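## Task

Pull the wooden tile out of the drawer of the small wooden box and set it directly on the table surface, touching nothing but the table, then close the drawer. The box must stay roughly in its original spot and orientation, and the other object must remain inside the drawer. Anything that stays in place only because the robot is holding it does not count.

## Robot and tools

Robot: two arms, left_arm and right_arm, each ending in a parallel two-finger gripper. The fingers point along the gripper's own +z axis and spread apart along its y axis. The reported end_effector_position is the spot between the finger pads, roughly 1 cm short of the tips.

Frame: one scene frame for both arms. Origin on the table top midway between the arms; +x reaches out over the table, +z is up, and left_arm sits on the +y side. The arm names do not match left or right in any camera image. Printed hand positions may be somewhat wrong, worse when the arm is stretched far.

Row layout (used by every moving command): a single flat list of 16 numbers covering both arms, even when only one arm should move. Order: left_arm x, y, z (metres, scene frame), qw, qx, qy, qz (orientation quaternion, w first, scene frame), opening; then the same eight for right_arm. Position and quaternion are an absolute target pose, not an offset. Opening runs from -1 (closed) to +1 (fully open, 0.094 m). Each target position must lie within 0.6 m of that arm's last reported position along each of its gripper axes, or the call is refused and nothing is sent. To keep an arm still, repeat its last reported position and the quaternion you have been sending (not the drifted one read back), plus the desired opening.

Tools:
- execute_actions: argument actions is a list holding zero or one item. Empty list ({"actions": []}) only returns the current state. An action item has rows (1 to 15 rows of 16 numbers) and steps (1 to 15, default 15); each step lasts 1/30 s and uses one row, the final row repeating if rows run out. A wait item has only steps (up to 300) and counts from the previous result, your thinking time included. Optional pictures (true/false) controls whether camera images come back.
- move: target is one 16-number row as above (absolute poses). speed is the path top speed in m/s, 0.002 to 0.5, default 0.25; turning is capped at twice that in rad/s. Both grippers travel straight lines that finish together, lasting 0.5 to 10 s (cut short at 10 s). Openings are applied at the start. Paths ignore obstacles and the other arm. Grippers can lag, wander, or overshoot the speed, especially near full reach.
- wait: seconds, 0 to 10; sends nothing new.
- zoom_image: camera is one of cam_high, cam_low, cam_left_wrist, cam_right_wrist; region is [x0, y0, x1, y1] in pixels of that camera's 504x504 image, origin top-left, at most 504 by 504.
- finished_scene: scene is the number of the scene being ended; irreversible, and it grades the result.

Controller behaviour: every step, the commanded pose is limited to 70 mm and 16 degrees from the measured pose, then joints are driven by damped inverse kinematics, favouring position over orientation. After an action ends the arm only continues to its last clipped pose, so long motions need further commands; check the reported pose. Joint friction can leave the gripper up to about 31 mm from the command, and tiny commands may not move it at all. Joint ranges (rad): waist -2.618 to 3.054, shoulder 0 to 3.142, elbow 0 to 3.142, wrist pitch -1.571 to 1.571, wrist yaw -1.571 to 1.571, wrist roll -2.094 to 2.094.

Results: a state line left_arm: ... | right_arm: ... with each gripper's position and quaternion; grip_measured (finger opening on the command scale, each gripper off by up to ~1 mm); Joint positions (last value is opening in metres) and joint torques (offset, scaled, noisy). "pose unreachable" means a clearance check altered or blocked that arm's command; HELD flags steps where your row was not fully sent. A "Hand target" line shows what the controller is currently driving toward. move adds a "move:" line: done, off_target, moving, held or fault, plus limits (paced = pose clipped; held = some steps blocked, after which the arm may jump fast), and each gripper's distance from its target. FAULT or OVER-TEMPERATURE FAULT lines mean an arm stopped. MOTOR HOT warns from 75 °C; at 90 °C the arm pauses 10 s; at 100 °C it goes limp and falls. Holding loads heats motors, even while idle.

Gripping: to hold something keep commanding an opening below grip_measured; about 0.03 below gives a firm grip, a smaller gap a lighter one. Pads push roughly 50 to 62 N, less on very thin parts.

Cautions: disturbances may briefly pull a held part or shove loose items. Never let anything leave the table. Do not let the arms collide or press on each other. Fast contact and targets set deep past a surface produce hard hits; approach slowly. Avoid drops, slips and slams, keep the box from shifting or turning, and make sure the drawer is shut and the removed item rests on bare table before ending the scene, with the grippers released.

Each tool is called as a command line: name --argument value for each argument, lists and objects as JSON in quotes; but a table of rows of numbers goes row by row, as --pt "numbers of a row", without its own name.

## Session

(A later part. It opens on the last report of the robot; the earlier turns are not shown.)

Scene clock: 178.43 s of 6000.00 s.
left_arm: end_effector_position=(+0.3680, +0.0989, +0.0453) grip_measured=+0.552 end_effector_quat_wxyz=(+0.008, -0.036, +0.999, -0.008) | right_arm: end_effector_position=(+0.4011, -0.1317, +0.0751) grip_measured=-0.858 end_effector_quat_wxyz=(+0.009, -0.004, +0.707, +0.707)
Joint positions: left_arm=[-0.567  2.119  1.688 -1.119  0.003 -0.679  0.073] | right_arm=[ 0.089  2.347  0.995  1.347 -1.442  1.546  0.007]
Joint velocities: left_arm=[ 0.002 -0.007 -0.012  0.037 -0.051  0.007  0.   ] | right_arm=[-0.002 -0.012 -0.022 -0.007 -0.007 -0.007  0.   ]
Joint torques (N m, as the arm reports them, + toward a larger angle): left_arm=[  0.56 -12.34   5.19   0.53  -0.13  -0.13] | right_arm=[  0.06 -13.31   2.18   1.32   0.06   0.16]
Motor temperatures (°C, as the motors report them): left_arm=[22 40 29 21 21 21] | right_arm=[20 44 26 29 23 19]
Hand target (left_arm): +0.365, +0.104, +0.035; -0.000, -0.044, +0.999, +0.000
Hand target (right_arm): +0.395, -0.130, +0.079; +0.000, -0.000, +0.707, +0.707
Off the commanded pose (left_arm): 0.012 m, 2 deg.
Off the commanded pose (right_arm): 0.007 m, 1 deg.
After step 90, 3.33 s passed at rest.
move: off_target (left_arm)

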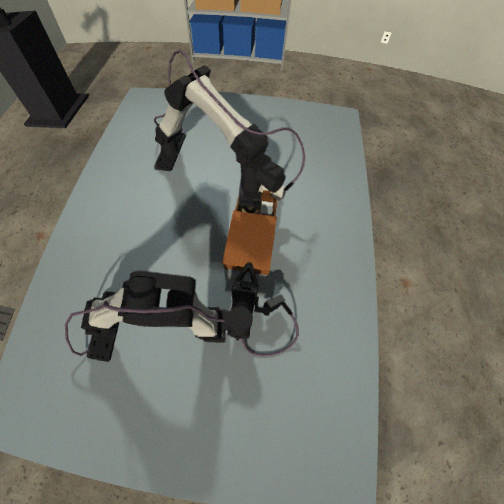

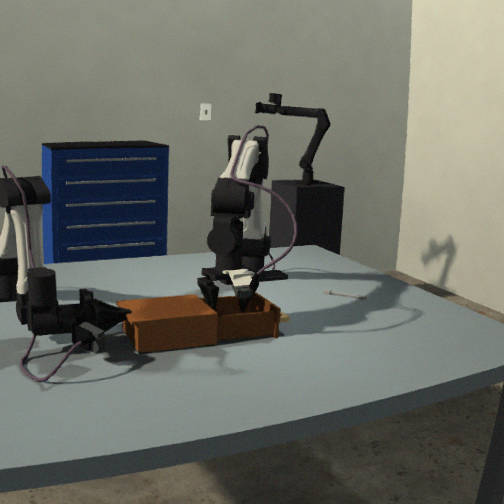

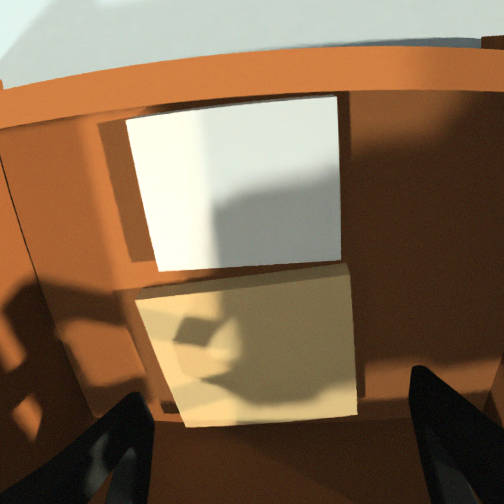

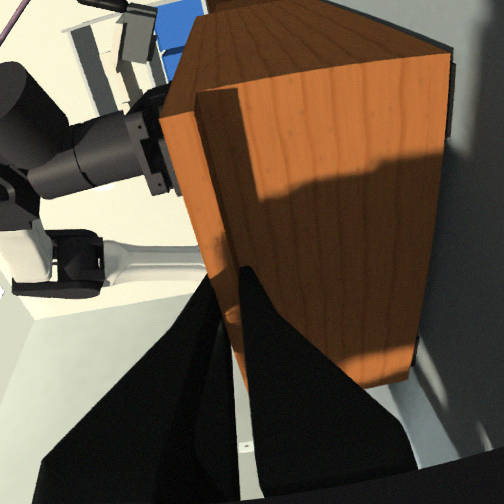

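Need +7 mm y.

move --target '[0.364,0.113,0.035,0,-0.044,0.999,0,0.55,0.395,-0.13,0.079,0,0,0.707,0.707,-0.9]' --speed 0.03

move --target '[0.364,0.113,0.005,0,-0.044,0.999,0,0.55,0.395,-0.13,0.079,0,0,0.707,0.707,-0.9]' --speed 0.03

Scene clock: 185.57 s of 6000.00 s.
left_arm: end_effector_position=(+0.3642, +0.1068, +0.0368) grip_measured=+0.552 end_effector_quat_wxyz=(-0.001, -0.042, +0.999, -0.001) | right_arm: end_effector_position=(+0.4011, -0.1317, +0.0751) grip_measured=-0.858 end_effector_quat_wxyz=(+0.009, -0.004, +0.707, +0.707)
Joint positions: left_arm=[-0.557  2.117  1.651 -1.105  0.003 -0.679  0.073] | right_arm=[ 0.089  2.347  0.995  1.347 -1.442  1.546  0.007]
Joint velocities: left_arm=[ 0.002 -0.007  0.012  0.037  0.007 -0.007  0.   ] | right_arm=[-0.007 -0.002  0.002  0.037  0.007 -0.081 -0.001]
Joint torques (N m, as the arm reports them, + toward a larger angle): left_arm=[  0.91 -14.06   5.11   0.46  -0.12   0.02] | right_arm=[  0.13 -13.24   2.32   1.33   0.04   0.15]
Motor temperatures (°C, as the motors report them): left_arm=[22 40 29 21 21 21] | right_arm=[20 45 26 30 23 19]
Hand target (left_arm): +0.364, +0.113, +0.035; -0.000, -0.044, +0.999, +0.000
Hand target (right_arm): +0.395, -0.130, +0.079; -0.000, -0.000, +0.707, +0.707
Off the commanded pose (left_arm): 0.006 m, 0 deg.
Off the commanded pose (right_arm): 0.007 m, 1 deg.
After step 90, 3.23 s passed at rest.
move: done

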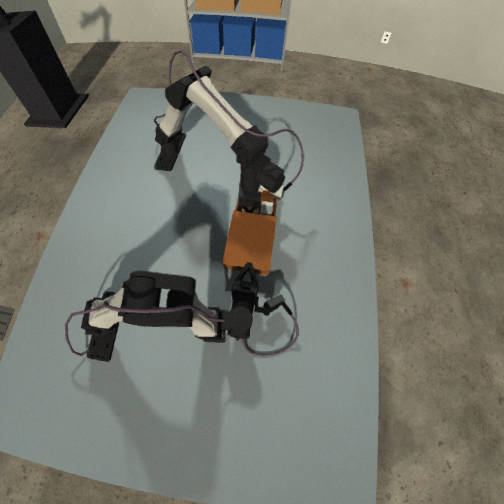

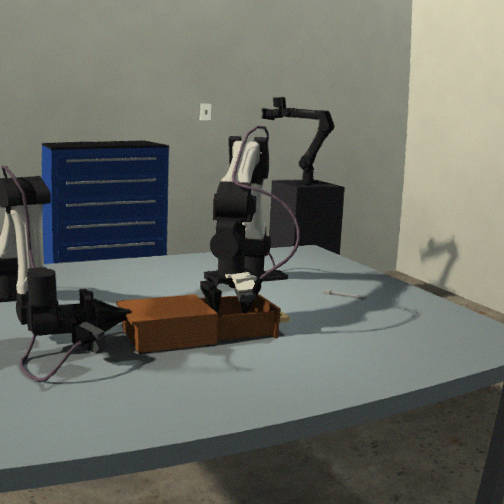

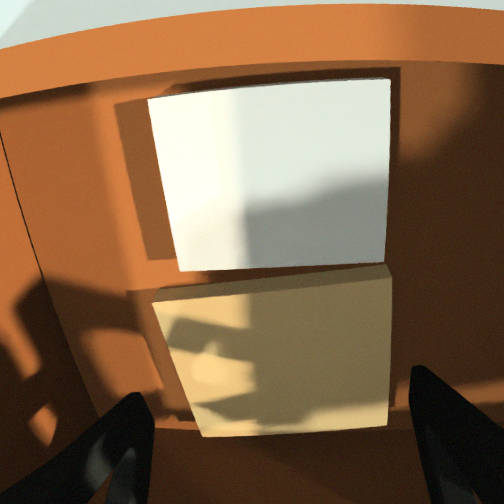

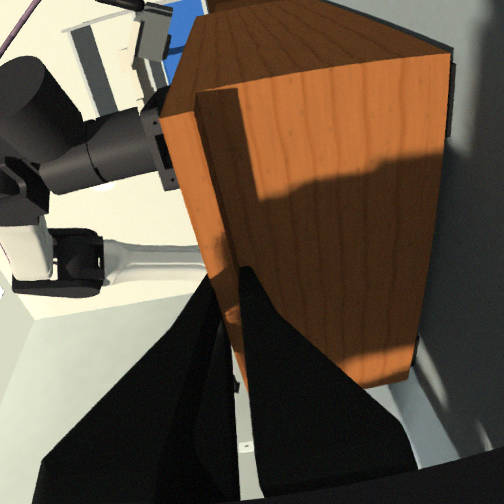

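Scene clock: 186.87 s of 6000.00 s.
left_arm: end_effector_position=(+0.3653, +0.1061, +0.0226) grip_measured=+0.552 end_effector_quat_wxyz=(+0.007, -0.041, +0.999, -0.007) | right_arm: end_effector_position=(+0.4011, -0.1317, +0.0751) grip_measured=-0.858 end_effector_quat_wxyz=(+0.009, -0.004, +0.707, +0.707)
Joint positions: left_arm=[-0.557  2.117  1.592 -1.026  0.003 -0.678  0.073] | right_arm=[ 0.089  2.347  0.995  1.347 -1.442  1.546  0.007]
Joint velocities: left_arm=[-0.002 -0.002 -0.012 -0.081  0.007 -0.007  0.001] | right_arm=[-0.007 -0.012 -0.007 -0.037  0.007 -0.007  0.   ]
Joint torques (N m, as the arm reports them, + toward a larger angle): left_arm=[  0.93 -11.35   3.74   0.8   -0.13   0.  ] | right_arm=[  0.02 -13.47   2.4    1.31  -0.01   0.22]
Motor temperatures (°C, as the motors report them): left_arm=[22 40 29 21 21 21] | right_arm=[20 45 25 30 23 19]
Hand target (left_arm): +0.363, +0.113, +0.006; -0.001, -0.044, +0.999, +0.000
Hand target (right_arm): +0.395, -0.130, +0.079; -0.000, -0.000, +0.707, +0.707
Off the commanded pose (left_arm): 0.019 m, 1 deg.
Off the commanded pose (right_arm): 0.007 m, 1 deg.
move: off_target (left_arm)

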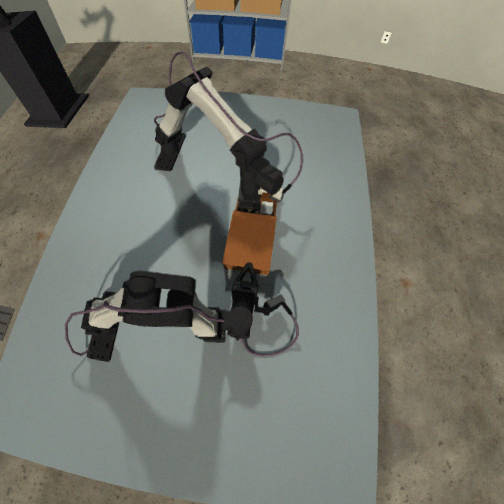

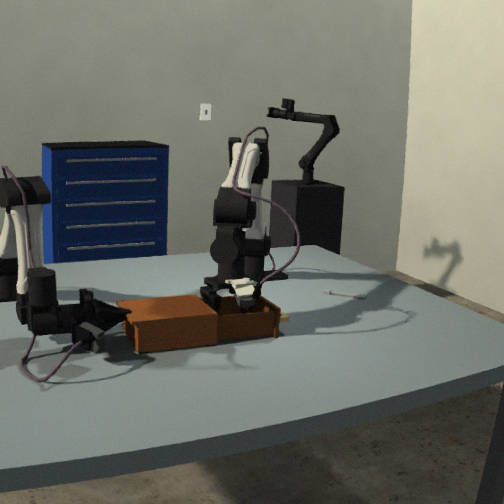

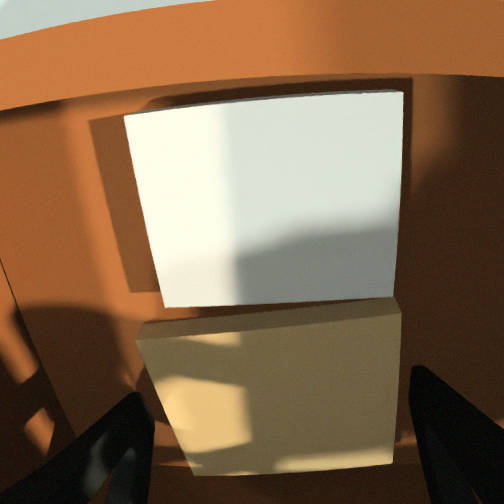

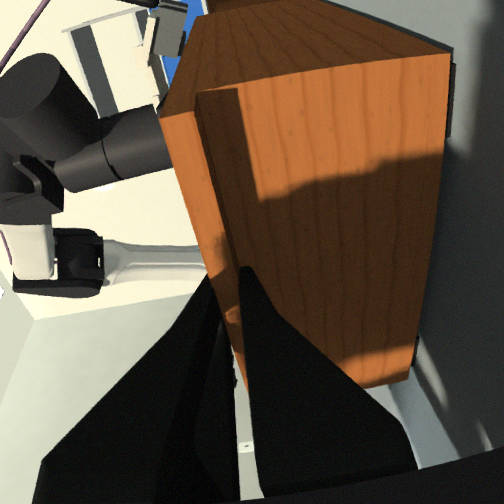

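Seems bottomed. Close.

move --target '[0.364,0.108,0.016,0,-0.044,0.999,0,0.1,0.395,-0.13,0.079,0,0,0.707,0.707,-0.9]' --speed 0.03

move --target '[0.364,0.108,0.13,0,-0.044,0.999,0,0.1,0.395,-0.13,0.079,0,0,0.707,0.707,-0.9]' --speed 0.06

Scene clock: 194.30 s of 6000.00 s.
left_arm: end_effector_position=(+0.3654, +0.1054, +0.0232) grip_measured=+0.248 end_effector_quat_wxyz=(+0.008, -0.041, +0.999, -0.009) | right_arm: end_effector_position=(+0.4011, -0.1317, +0.0751) grip_measured=-0.858 end_effector_quat_wxyz=(+0.009, -0.004, +0.707, +0.707)
Joint positions: left_arm=[-0.557  2.115  1.592 -1.025  0.005 -0.678  0.059] | right_arm=[ 0.089  2.347  0.995  1.347 -1.442  1.546  0.007]
Joint velocities: left_arm=[-0.032  0.002 -0.002 -0.051  0.007 -0.022  0.   ] | right_arm=[-0.007 -0.002  0.002  0.007  0.037  0.066 -0.   ]
Joint torques (N m, as the arm reports them, + toward a larger angle): left_arm=[  0.17 -11.33   7.42   0.36  -0.15  -0.11] | right_arm=[  0.16 -13.37   2.21   1.32   0.04   0.16]
Motor temperatures (°C, as the motors report them): left_arm=[22 40 28 21 21 21] | right_arm=[20 45 25 30 23 19]
Hand target (left_arm): +0.364, +0.108, +0.016; +0.000, -0.044, +0.999, +0.000
Hand target (right_arm): +0.395, -0.130, +0.079; -0.000, -0.000, +0.707, +0.707
Off the commanded pose (left_arm): 0.008 m, 1 deg.
Off the commanded pose (right_arm): 0.007 m, 1 deg.
After step 90, 3.73 s passed at rest.
move: done

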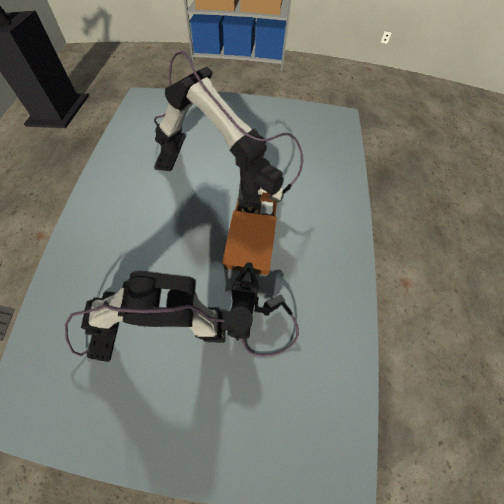

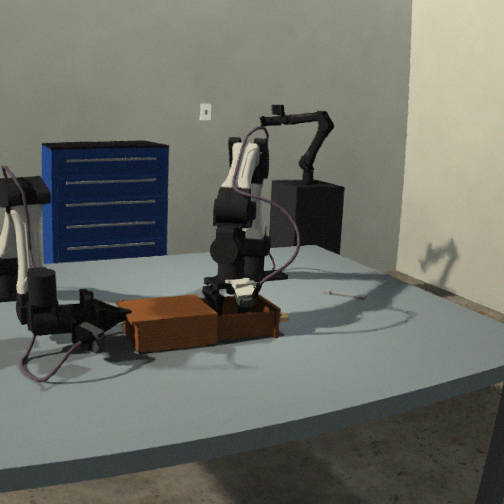

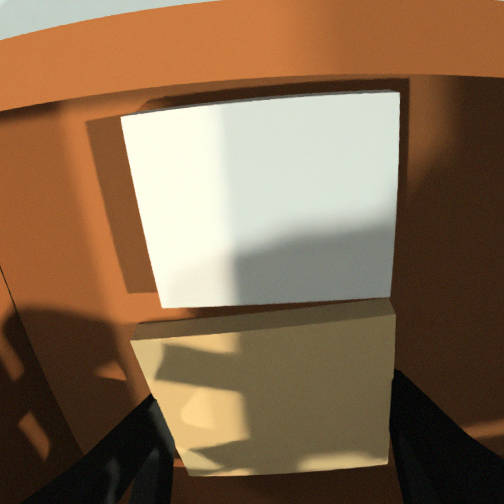

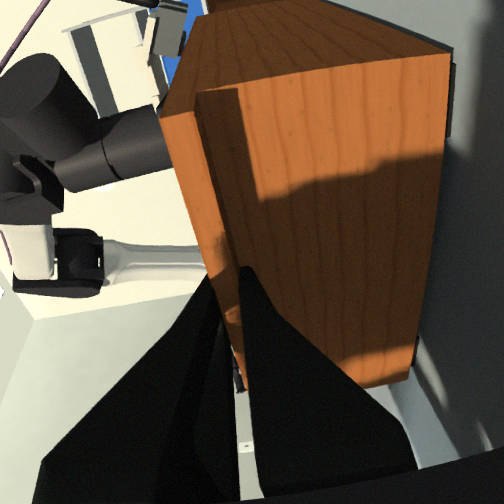

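Scene clock: 196.60 s of 6000.00 s.
left_arm: end_effector_position=(+0.3623, +0.1076, +0.1266) grip_measured=+0.248 end_effector_quat_wxyz=(-0.003, -0.041, +0.999, -0.001) | right_arm: end_effector_position=(+0.4011, -0.1317, +0.0751) grip_measured=-0.858 end_effector_quat_wxyz=(+0.009, -0.004, +0.707, +0.707)
Joint positions: left_arm=[-0.557  2.092  1.971 -1.454  0.005 -0.678  0.059] | right_arm=[ 0.089  2.347  0.995  1.347 -1.442  1.546  0.007]
Joint velocities: left_arm=[-0.027  0.007 -0.017 -0.022 -0.022  0.11  -0.   ] | right_arm=[-0.002 -0.012 -0.007  0.022 -0.051 -0.081  0.   ]
Joint torques (N m, as the arm reports them, + toward a larger angle): left_arm=[  0.14 -12.2    9.52   0.23  -0.14  -0.1 ] | right_arm=[  0.04 -13.47   2.31   1.34   0.04   0.14]
Motor temperatures (°C, as the motors report them): left_arm=[22 40 28 21 21 21] | right_arm=[20 45 25 30 23 19]
Hand target (left_arm): +0.365, +0.107, +0.130; +0.000, -0.044, +0.999, -0.000
Hand target (right_arm): +0.395, -0.130, +0.079; -0.000, -0.000, +0.707, +0.707
Off the commanded pose (left_arm): 0.004 m, 0 deg.
Off the commanded pose (right_arm): 0.007 m, 1 deg.
move: done

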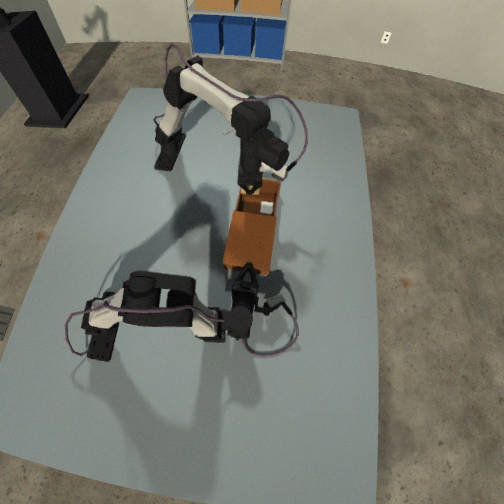

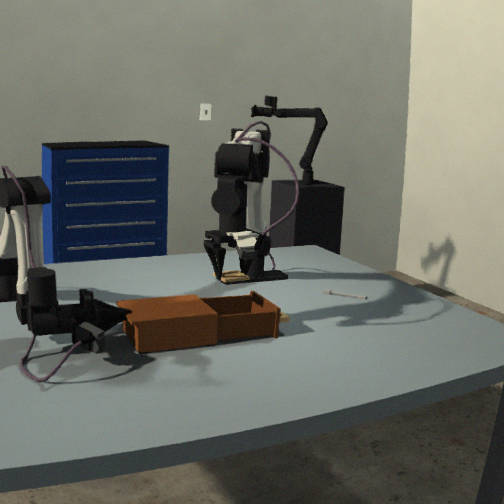

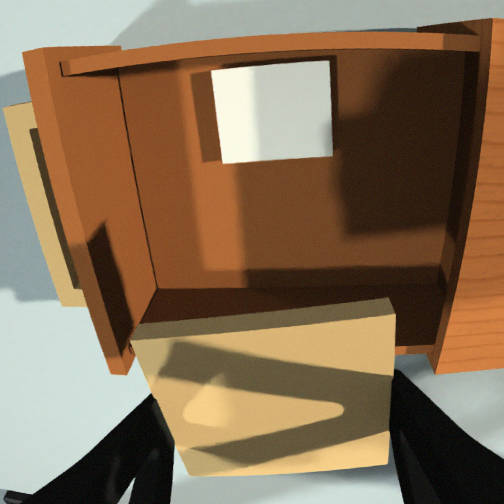

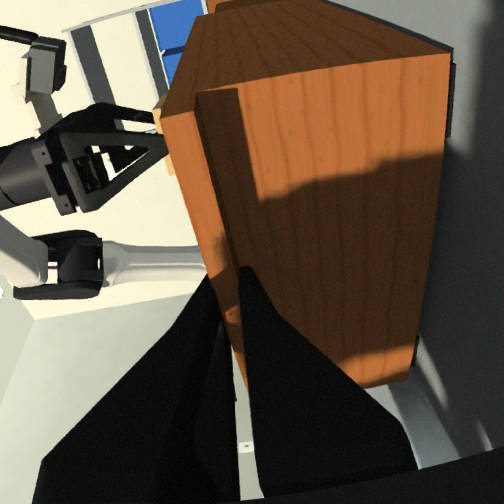

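Place at (0.25, 0.22).

move --target '[0.23,0.2,0.12,0,-0.044,0.999,0,0.1,0.395,-0.13,0.079,0,0,0.707,0.707,-0.9]' --speed 0.12

move --target '[0.23,0.2,0.004,0,-0.044,0.999,0,0.1,0.395,-0.13,0.079,0,0,0.707,0.707,-0.9]' --speed 0.04

Scene clock: 208.70 s of 6000.00 s.
left_arm: end_effector_position=(+0.2317, +0.1960, +0.1236) grip_measured=+0.248 end_effector_quat_wxyz=(+0.001, -0.041, +0.999, -0.004) | right_arm: end_effector_position=(+0.4011, -0.1317, +0.0751) grip_measured=-0.858 end_effector_quat_wxyz=(+0.009, -0.004, +0.707, +0.707)
Joint positions: left_arm=[-0.557  1.455  1.19  -1.3    0.005 -0.678  0.059] | right_arm=[ 0.089  2.347  0.995  1.347 -1.442  1.546  0.007]
Joint velocities: left_arm=[ 0.007 -0.002 -0.022  0.051 -0.051 -0.022  0.   ] | right_arm=[-0.007 -0.012  0.002 -0.037 -0.022  0.007 -0.001]
Joint torques (N m, as the arm reports them, + toward a larger angle): left_arm=[ 0.89 -7.01  5.17  0.51 -0.15  0.  ] | right_arm=[  0.08 -13.33   2.22   1.36   0.01   0.15]
Motor temperatures (°C, as the motors report them): left_arm=[22 41 29 21 21 21] | right_arm=[20 46 25 30 23 19]
Hand target (left_arm): +0.230, +0.201, +0.119; -0.000, -0.044, +0.999, -0.000
Hand target (right_arm): +0.395, -0.130, +0.079; -0.000, -0.000, +0.707, +0.707
Off the commanded pose (left_arm): 0.006 m, 1 deg.
Off the commanded pose (right_arm): 0.007 m, 1 deg.
After step 90, 7.43 s passed at rest.
move: done

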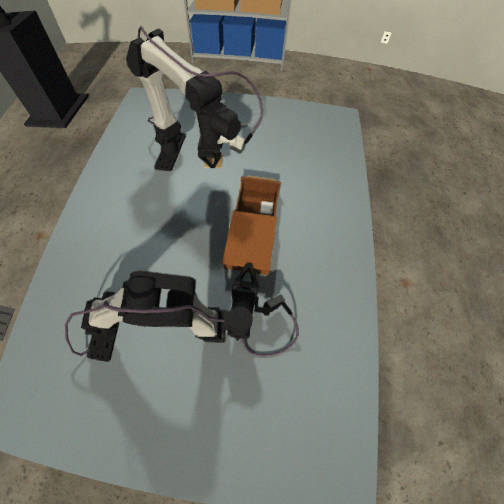

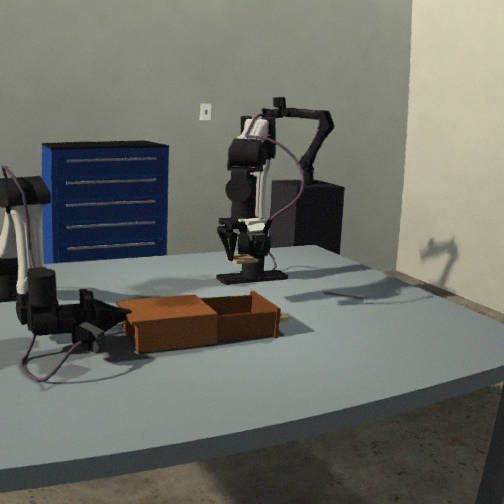

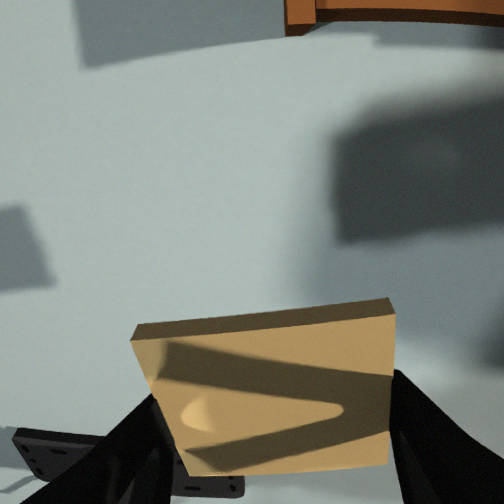

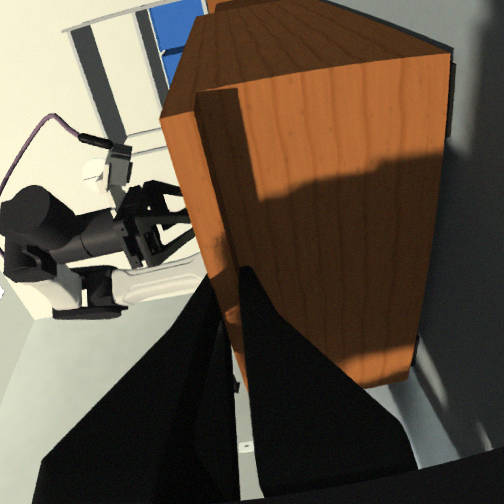

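Scene clock: 212.17 s of 6000.00 s.
left_arm: end_effector_position=(+0.2338, +0.1946, +0.0136) grip_measured=+0.248 end_effector_quat_wxyz=(+0.009, -0.041, +0.999, -0.010) | right_arm: end_effector_position=(+0.4011, -0.1317, +0.0751) grip_measured=-0.858 end_effector_quat_wxyz=(+0.009, -0.004, +0.707, +0.707)
Joint positions: left_arm=[-0.557  1.557  0.83  -0.818  0.005 -0.678  0.059] | right_arm=[ 0.089  2.347  0.995  1.347 -1.442  1.546  0.007]
Joint velocities: left_arm=[-0.002  0.022  0.002 -0.022  0.037  0.037 -0.001] | right_arm=[ 0.002 -0.002 -0.002  0.022  0.022 -0.051 -0.   ]
Joint torques (N m, as the arm reports them, + toward a larger angle): left_arm=[ 0.53 -5.44  4.69  0.52 -0.15 -0.05] | right_arm=[  0.12 -13.51   2.37   1.28   0.03   0.16]
Motor temperatures (°C, as the motors report them): left_arm=[22 40 29 21 21 21] | right_arm=[20 46 25 30 23 19]
Hand target (left_arm): +0.229, +0.201, +0.005; +0.000, -0.044, +0.999, -0.000
Hand target (right_arm): +0.395, -0.130, +0.079; -0.000, -0.000, +0.707, +0.707
Off the commanded pose (left_arm): 0.012 m, 2 deg.
Off the commanded pose (right_arm): 0.007 m, 1 deg.
move: off_target (left_arm)

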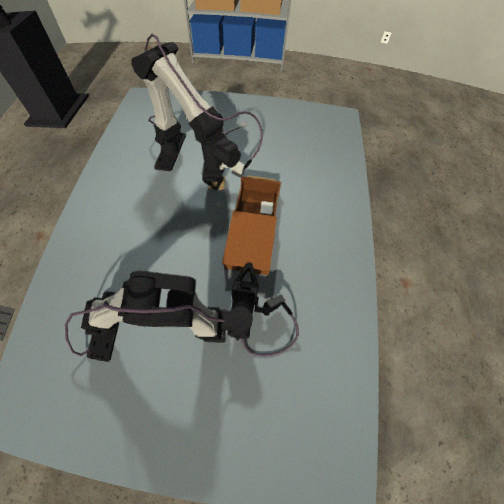

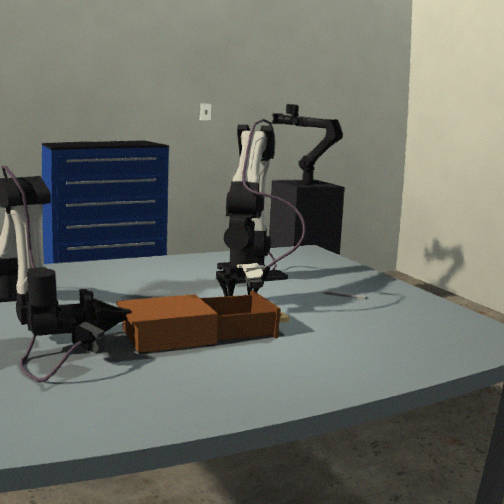

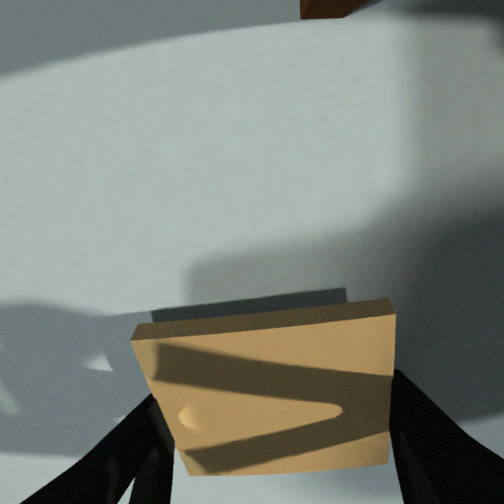

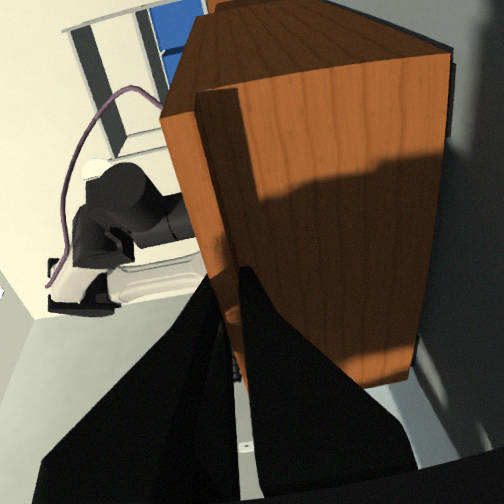

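move --target '[0.23,0.2,-0.003,0,-0.044,0.999,0,0.1,0.395,-0.13,0.079,0,0,0.707,0.707,-0.9]' --speed 0.02

move --target '[0.23,0.2,0.0,0,-0.044,0.999,0,0.6,0.395,-0.13,0.079,0,0,0.707,0.707,-0.9]' --speed 0.02

move --target '[0.25,0.23,0.08,0,0,1,0,0.6,0.388,-0.125,0.079,0,0,0.707,0.707,-0.9]' --speed 0.08

move --target '[0.385,0.25,0.03,0,0,1,0,-1,0.388,-0.125,0.079,0,0,0.707,0.707,-0.9]' --speed 0.12

move --target '[0.385,0.075,0.025,0,0,1,0,-1,0.388,-0.115,0.079,0,0,0.707,0.707,-0.9]' --speed 0.04

Scene clock: 232.90 s of 6000.00 s.
left_arm: end_effector_position=(+0.2384, +0.1914, +0.0098) grip_measured=+0.248 end_effector_quat_wxyz=(+0.014, -0.041, +0.999, -0.014) | right_arm: end_effector_position=(+0.4011, -0.1317, +0.0751) grip_measured=-0.858 end_effector_quat_wxyz=(+0.009, -0.004, +0.707, +0.707)
Joint positions: left_arm=[-0.557  1.575  0.83  -0.787  0.005 -0.678  0.059] | right_arm=[ 0.089  2.347  0.995  1.347 -1.442  1.546  0.007]
Joint velocities: left_arm=[-0.022 -0.017 -0.022 -0.051 -0.007 -0.037  0.   ] | right_arm=[ 0.002  0.012 -0.002 -0.066 -0.022 -0.051 -0.001]
Joint torques (N m, as the arm reports them, + toward a larger angle): left_arm=[ 0.49 -5.54  3.57  0.6  -0.15 -0.07] | right_arm=[  0.12 -13.47   2.21   1.34   0.02   0.21]
Motor temperatures (°C, as the motors report them): left_arm=[22 35 28 21 21 21] | right_arm=[20 48 25 31 23 19]
Hand target (left_arm): +0.230, +0.200, -0.002; -0.000, -0.044, +0.999, +0.000
Hand target (right_arm): +0.395, -0.130, +0.079; -0.000, -0.000, +0.707, +0.707
Off the commanded pose (left_arm): 0.018 m, 2 deg.
Off the commanded pose (right_arm): 0.007 m, 1 deg.
After step 90, 16.60 s passed at rest.
move: off_target (left_arm)

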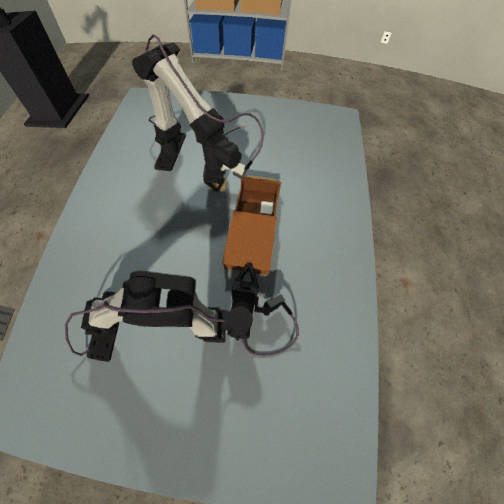

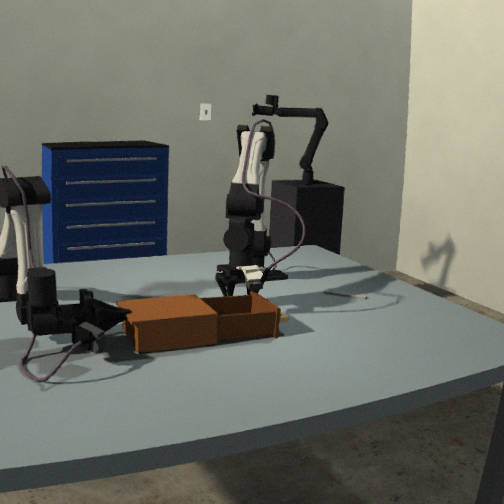

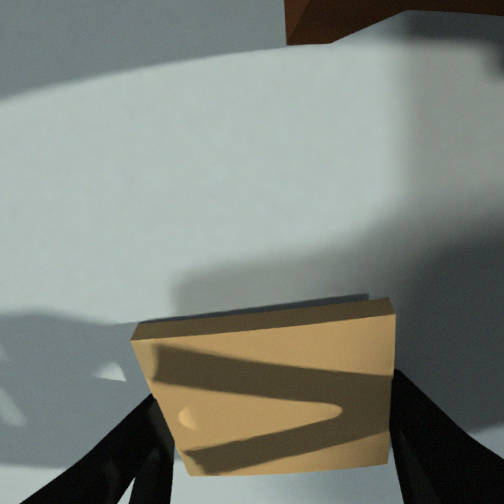

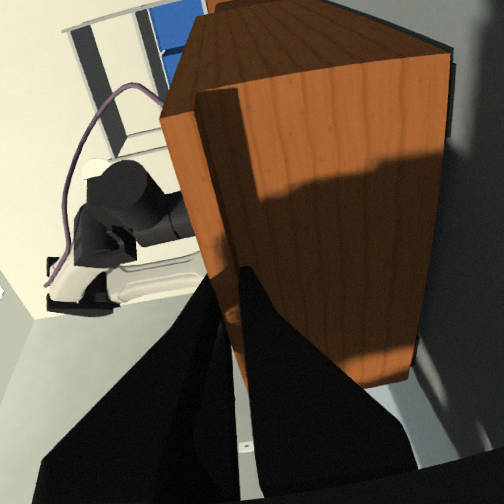

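Scene clock: 234.10 s of 6000.00 s.
left_arm: end_effector_position=(+0.2384, +0.1914, +0.0098) grip_measured=+0.598 end_effector_quat_wxyz=(+0.014, -0.041, +0.999, -0.014) | right_arm: end_effector_position=(+0.4011, -0.1317, +0.0751) grip_measured=-0.858 end_effector_quat_wxyz=(+0.009, -0.004, +0.707, +0.707)
Joint positions: left_arm=[-0.557  1.575  0.83  -0.787  0.005 -0.678  0.075] | right_arm=[ 0.089  2.347  0.995  1.347 -1.442  1.546  0.007]
Joint velocities: left_arm=[-0.007 -0.012 -0.002  0.037 -0.007 -0.007 -0.   ] | right_arm=[ 0.002 -0.012  0.007 -0.037 -0.037 -0.037  0.   ]
Joint torques (N m, as the arm reports them, + toward a larger angle): left_arm=[ 0.54 -5.96  4.18  0.48 -0.15 -0.06] | right_arm=[  0.07 -13.48   2.22   1.34   0.     0.15]
Motor temperatures (°C, as the motors report them): left_arm=[22 35 28 21 21 21] | right_arm=[20 48 25 31 23 19]
Hand target (left_arm): +0.230, +0.200, +0.001; +0.000, -0.044, +0.999, +0.000
Hand target (right_arm): +0.395, -0.130, +0.079; -0.000, -0.000, +0.707, +0.707
Off the commanded pose (left_arm): 0.016 m, 2 deg.
Off the commanded pose (right_arm): 0.007 m, 1 deg.
move: off_target (left_arm)

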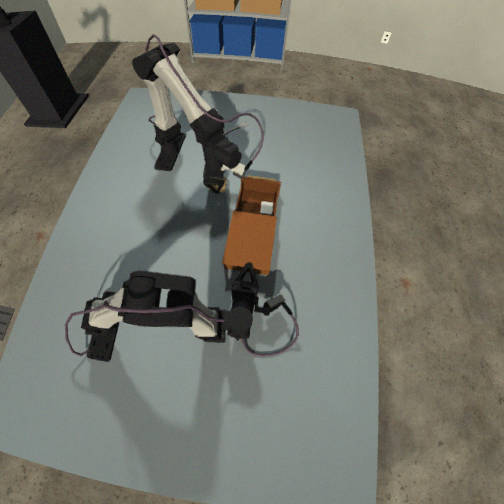

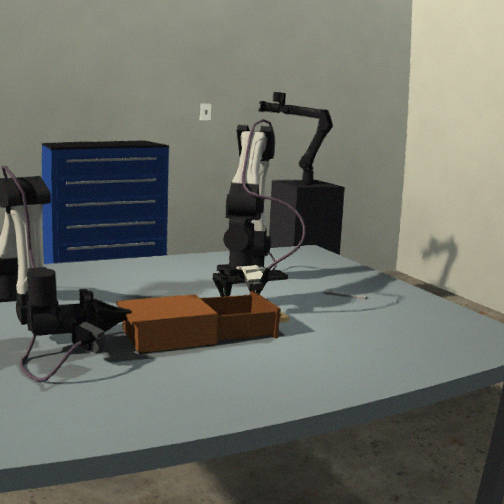

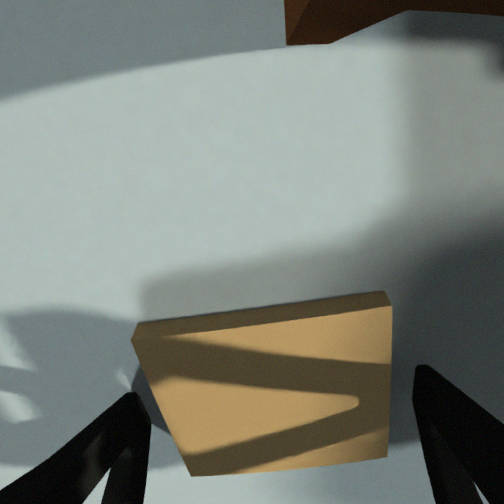

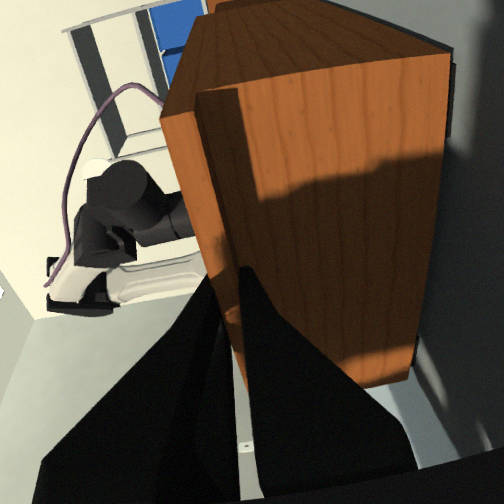

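Scene clock: 235.67 s of 6000.00 s.
left_arm: end_effector_position=(+0.2450, +0.2271, +0.0719) grip_measured=+0.598 end_effector_quat_wxyz=(-0.009, +0.001, +1.000, +0.002) | right_arm: end_effector_position=(+0.3977, -0.1302, +0.0748) grip_measured=-0.858 end_effector_quat_wxyz=(+0.014, +0.002, +0.708, +0.707)
Joint positions: left_arm=[-0.417  1.488  1.012 -1.113  0.005 -0.454  0.075] | right_arm=[ 0.095  2.338  0.968  1.362 -1.421  1.545  0.007]
Joint velocities: left_arm=[-0.002 -0.007  0.002  0.037 -0.051  0.037 -0.   ] | right_arm=[ 0.007 -0.002  0.002 -0.051 -0.022 -0.081  0.001]
Joint torques (N m, as the arm reports them, + toward a larger angle): left_arm=[ 1.02 -7.16  9.39  0.23 -0.11  0.05] | right_arm=[  0.91 -13.36   1.9    1.37   0.01   0.19]
Motor temperatures (°C, as the motors report them): left_arm=[22 35 28 21 21 21] | right_arm=[20 48 25 31 23 19]
Hand target (left_arm): +0.250, +0.228, +0.080; +0.001, -0.000, +1.000, -0.002
Hand target (right_arm): +0.388, -0.125, +0.079; -0.000, -0.000, +0.707, +0.707
Off the commanded pose (left_arm): 0.010 m, 1 deg.
Off the commanded pose (right_arm): 0.012 m, 2 deg.
move: off_target (right_arm)

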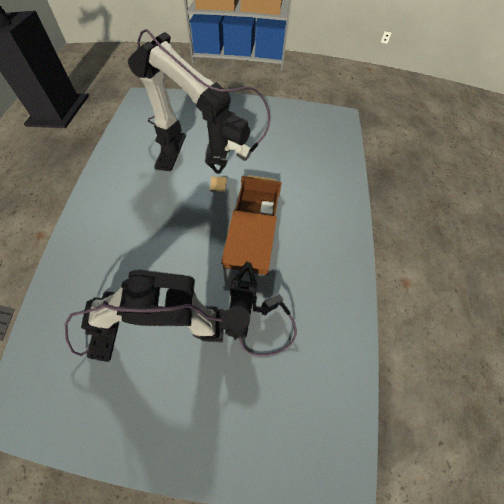

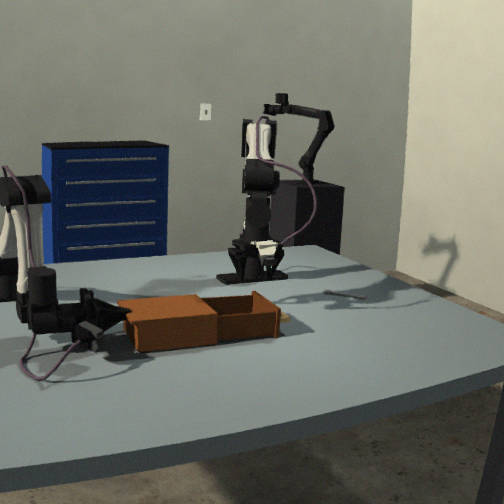

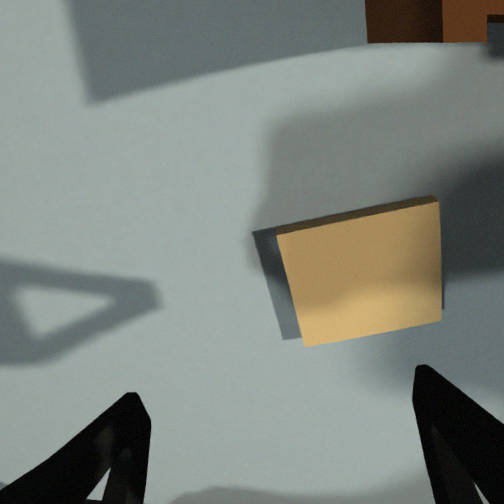

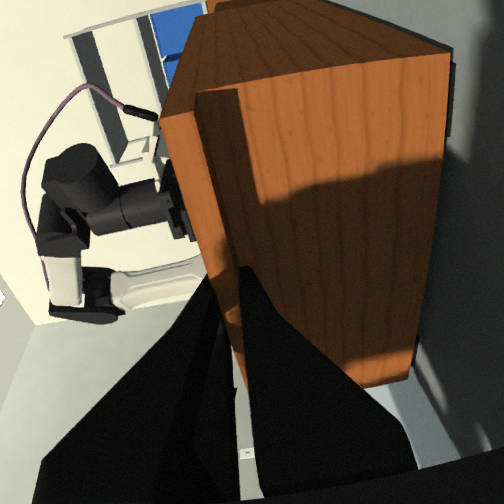

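Scene clock: 237.27 s of 6000.00 s.
left_arm: end_effector_position=(+0.3767, +0.2455, +0.0298) grip_measured=-0.985 end_effector_quat_wxyz=(-0.006, -0.001, +1.000, -0.001) | right_arm: end_effector_position=(+0.3977, -0.1302, +0.0748) grip_measured=-0.858 end_effector_quat_wxyz=(+0.014, +0.001, +0.708, +0.707)
Joint positions: left_arm=[-0.207  1.963  1.392 -1.011  0.005 -0.246  0.001] | right_arm=[ 0.095  2.338  0.968  1.362 -1.421  1.545  0.007]
Joint velocities: left_arm=[-0.002 -0.002  0.007 -0.022 -0.022 -0.007  0.   ] | right_arm=[-0.002 -0.002  0.012  0.022 -0.007 -0.007  0.   ]
Joint torques (N m, as the arm reports them, + toward a larger angle): left_arm=[  0.89 -10.13   9.39   0.39  -0.09   0.01] | right_arm=[  0.78 -13.37   1.98   1.39   0.02   0.17]
Motor temperatures (°C, as the motors report them): left_arm=[22 35 28 21 21 21] | right_arm=[20 48 25 31 23 19]
Hand target (left_arm): +0.385, +0.247, +0.031; +0.001, +0.000, +1.000, -0.003
Hand target (right_arm): +0.388, -0.125, +0.079; -0.000, -0.000, +0.707, +0.707
Off the commanded pose (left_arm): 0.009 m, 1 deg.
Off the commanded pose (right_arm): 0.012 m, 2 deg.
move: off_target (right_arm)

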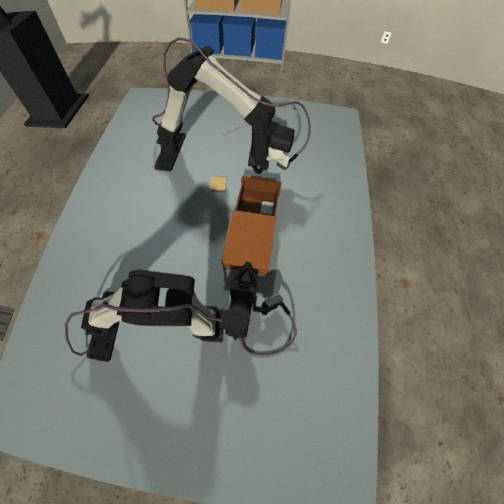

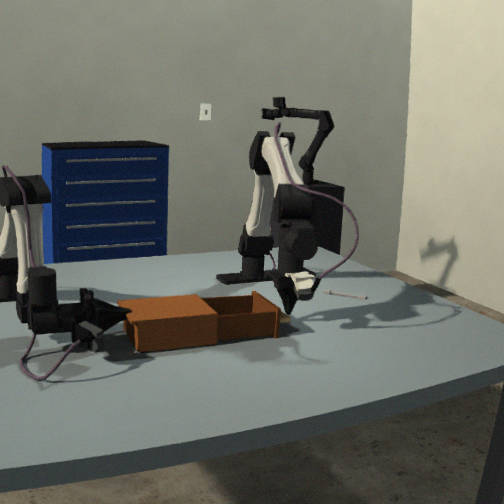

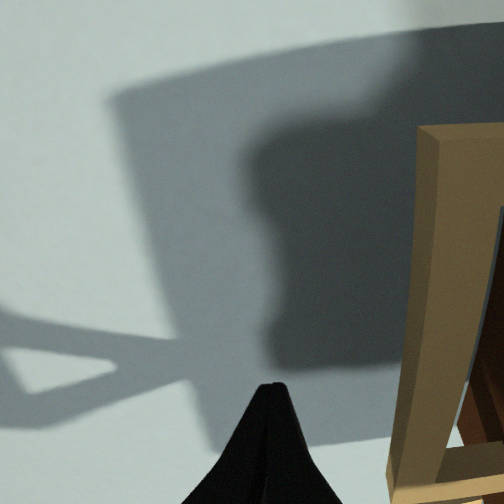

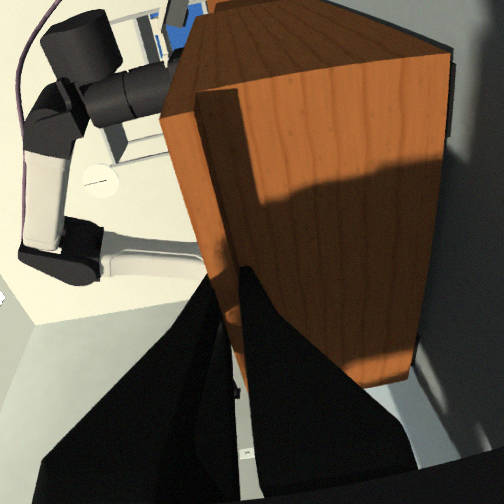

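Scene clock: 241.83 s of 6000.00 s.
left_arm: end_effector_position=(+0.3688, +0.1285, +0.0359) grip_measured=-0.986 end_effector_quat_wxyz=(-0.030, -0.004, +0.996, +0.082) | right_arm: end_effector_position=(+0.3981, -0.1313, +0.0751) grip_measured=-0.858 end_effector_quat_wxyz=(+0.015, +0.002, +0.707, +0.707)
Joint positions: left_arm=[-0.55   2.227  1.81  -1.296 -0.102 -0.604  0.001] | right_arm=[ 0.092  2.338  0.968  1.365 -1.422  1.547  0.007]
Joint velocities: left_arm=[ 0.002 -0.002  0.022 -0.007  0.007 -0.037 -0.001] | right_arm=[ 0.012 -0.022 -0.002 -0.022 -0.007 -0.007 -0.   ]
Joint torques (N m, as the arm reports them, + toward a larger angle): left_arm=[ -2.75 -11.51  10.16   1.24   0.62  -0.2 ] | right_arm=[  2.89 -13.1    2.5    1.35   0.19   0.17]
Motor temperatures (°C, as the motors report them): left_arm=[22 35 29 21 21 21] | right_arm=[20 48 25 31 23 19]
Hand target (left_arm): +0.381, +0.080, +0.030; -0.004, +0.003, +1.000, +0.007
Hand target (right_arm): +0.388, -0.116, +0.079; +0.000, -0.000, +0.707, +0.707
Off the commanded pose (left_arm): 0.057 m, 10 deg.
Off the commanded pose (right_arm): 0.020 m, 2 deg.
move: off_target (left_arm, right_arm)

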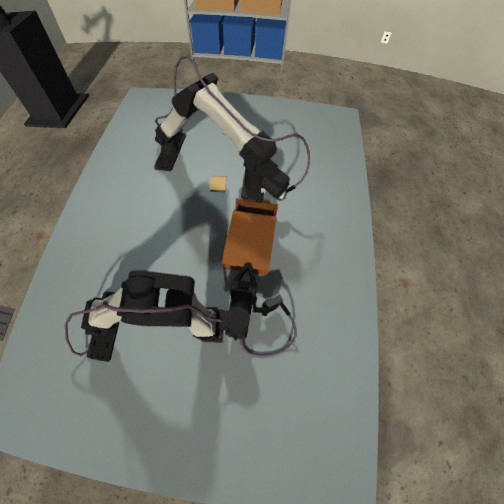

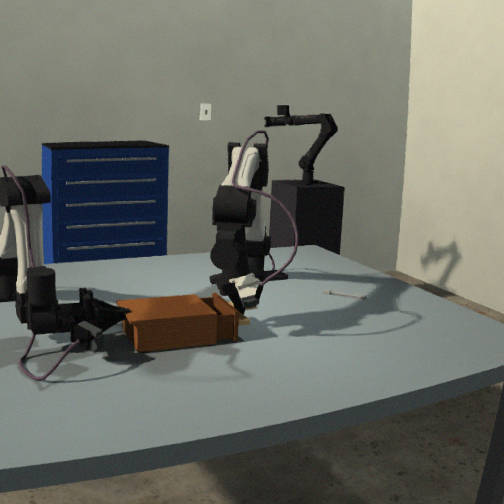

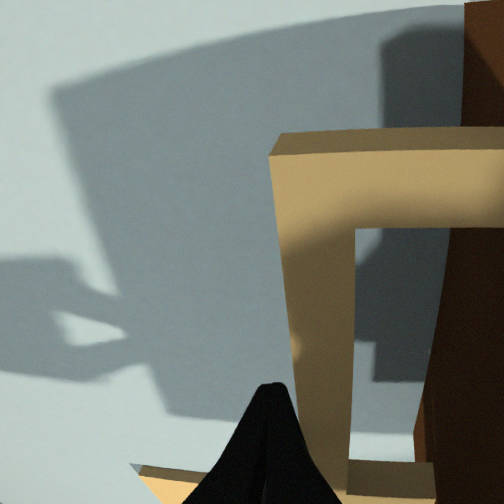

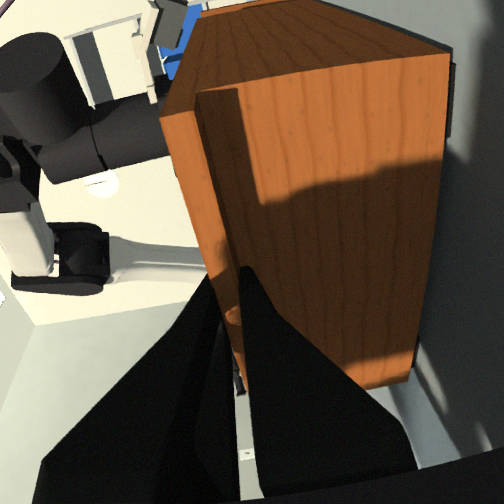

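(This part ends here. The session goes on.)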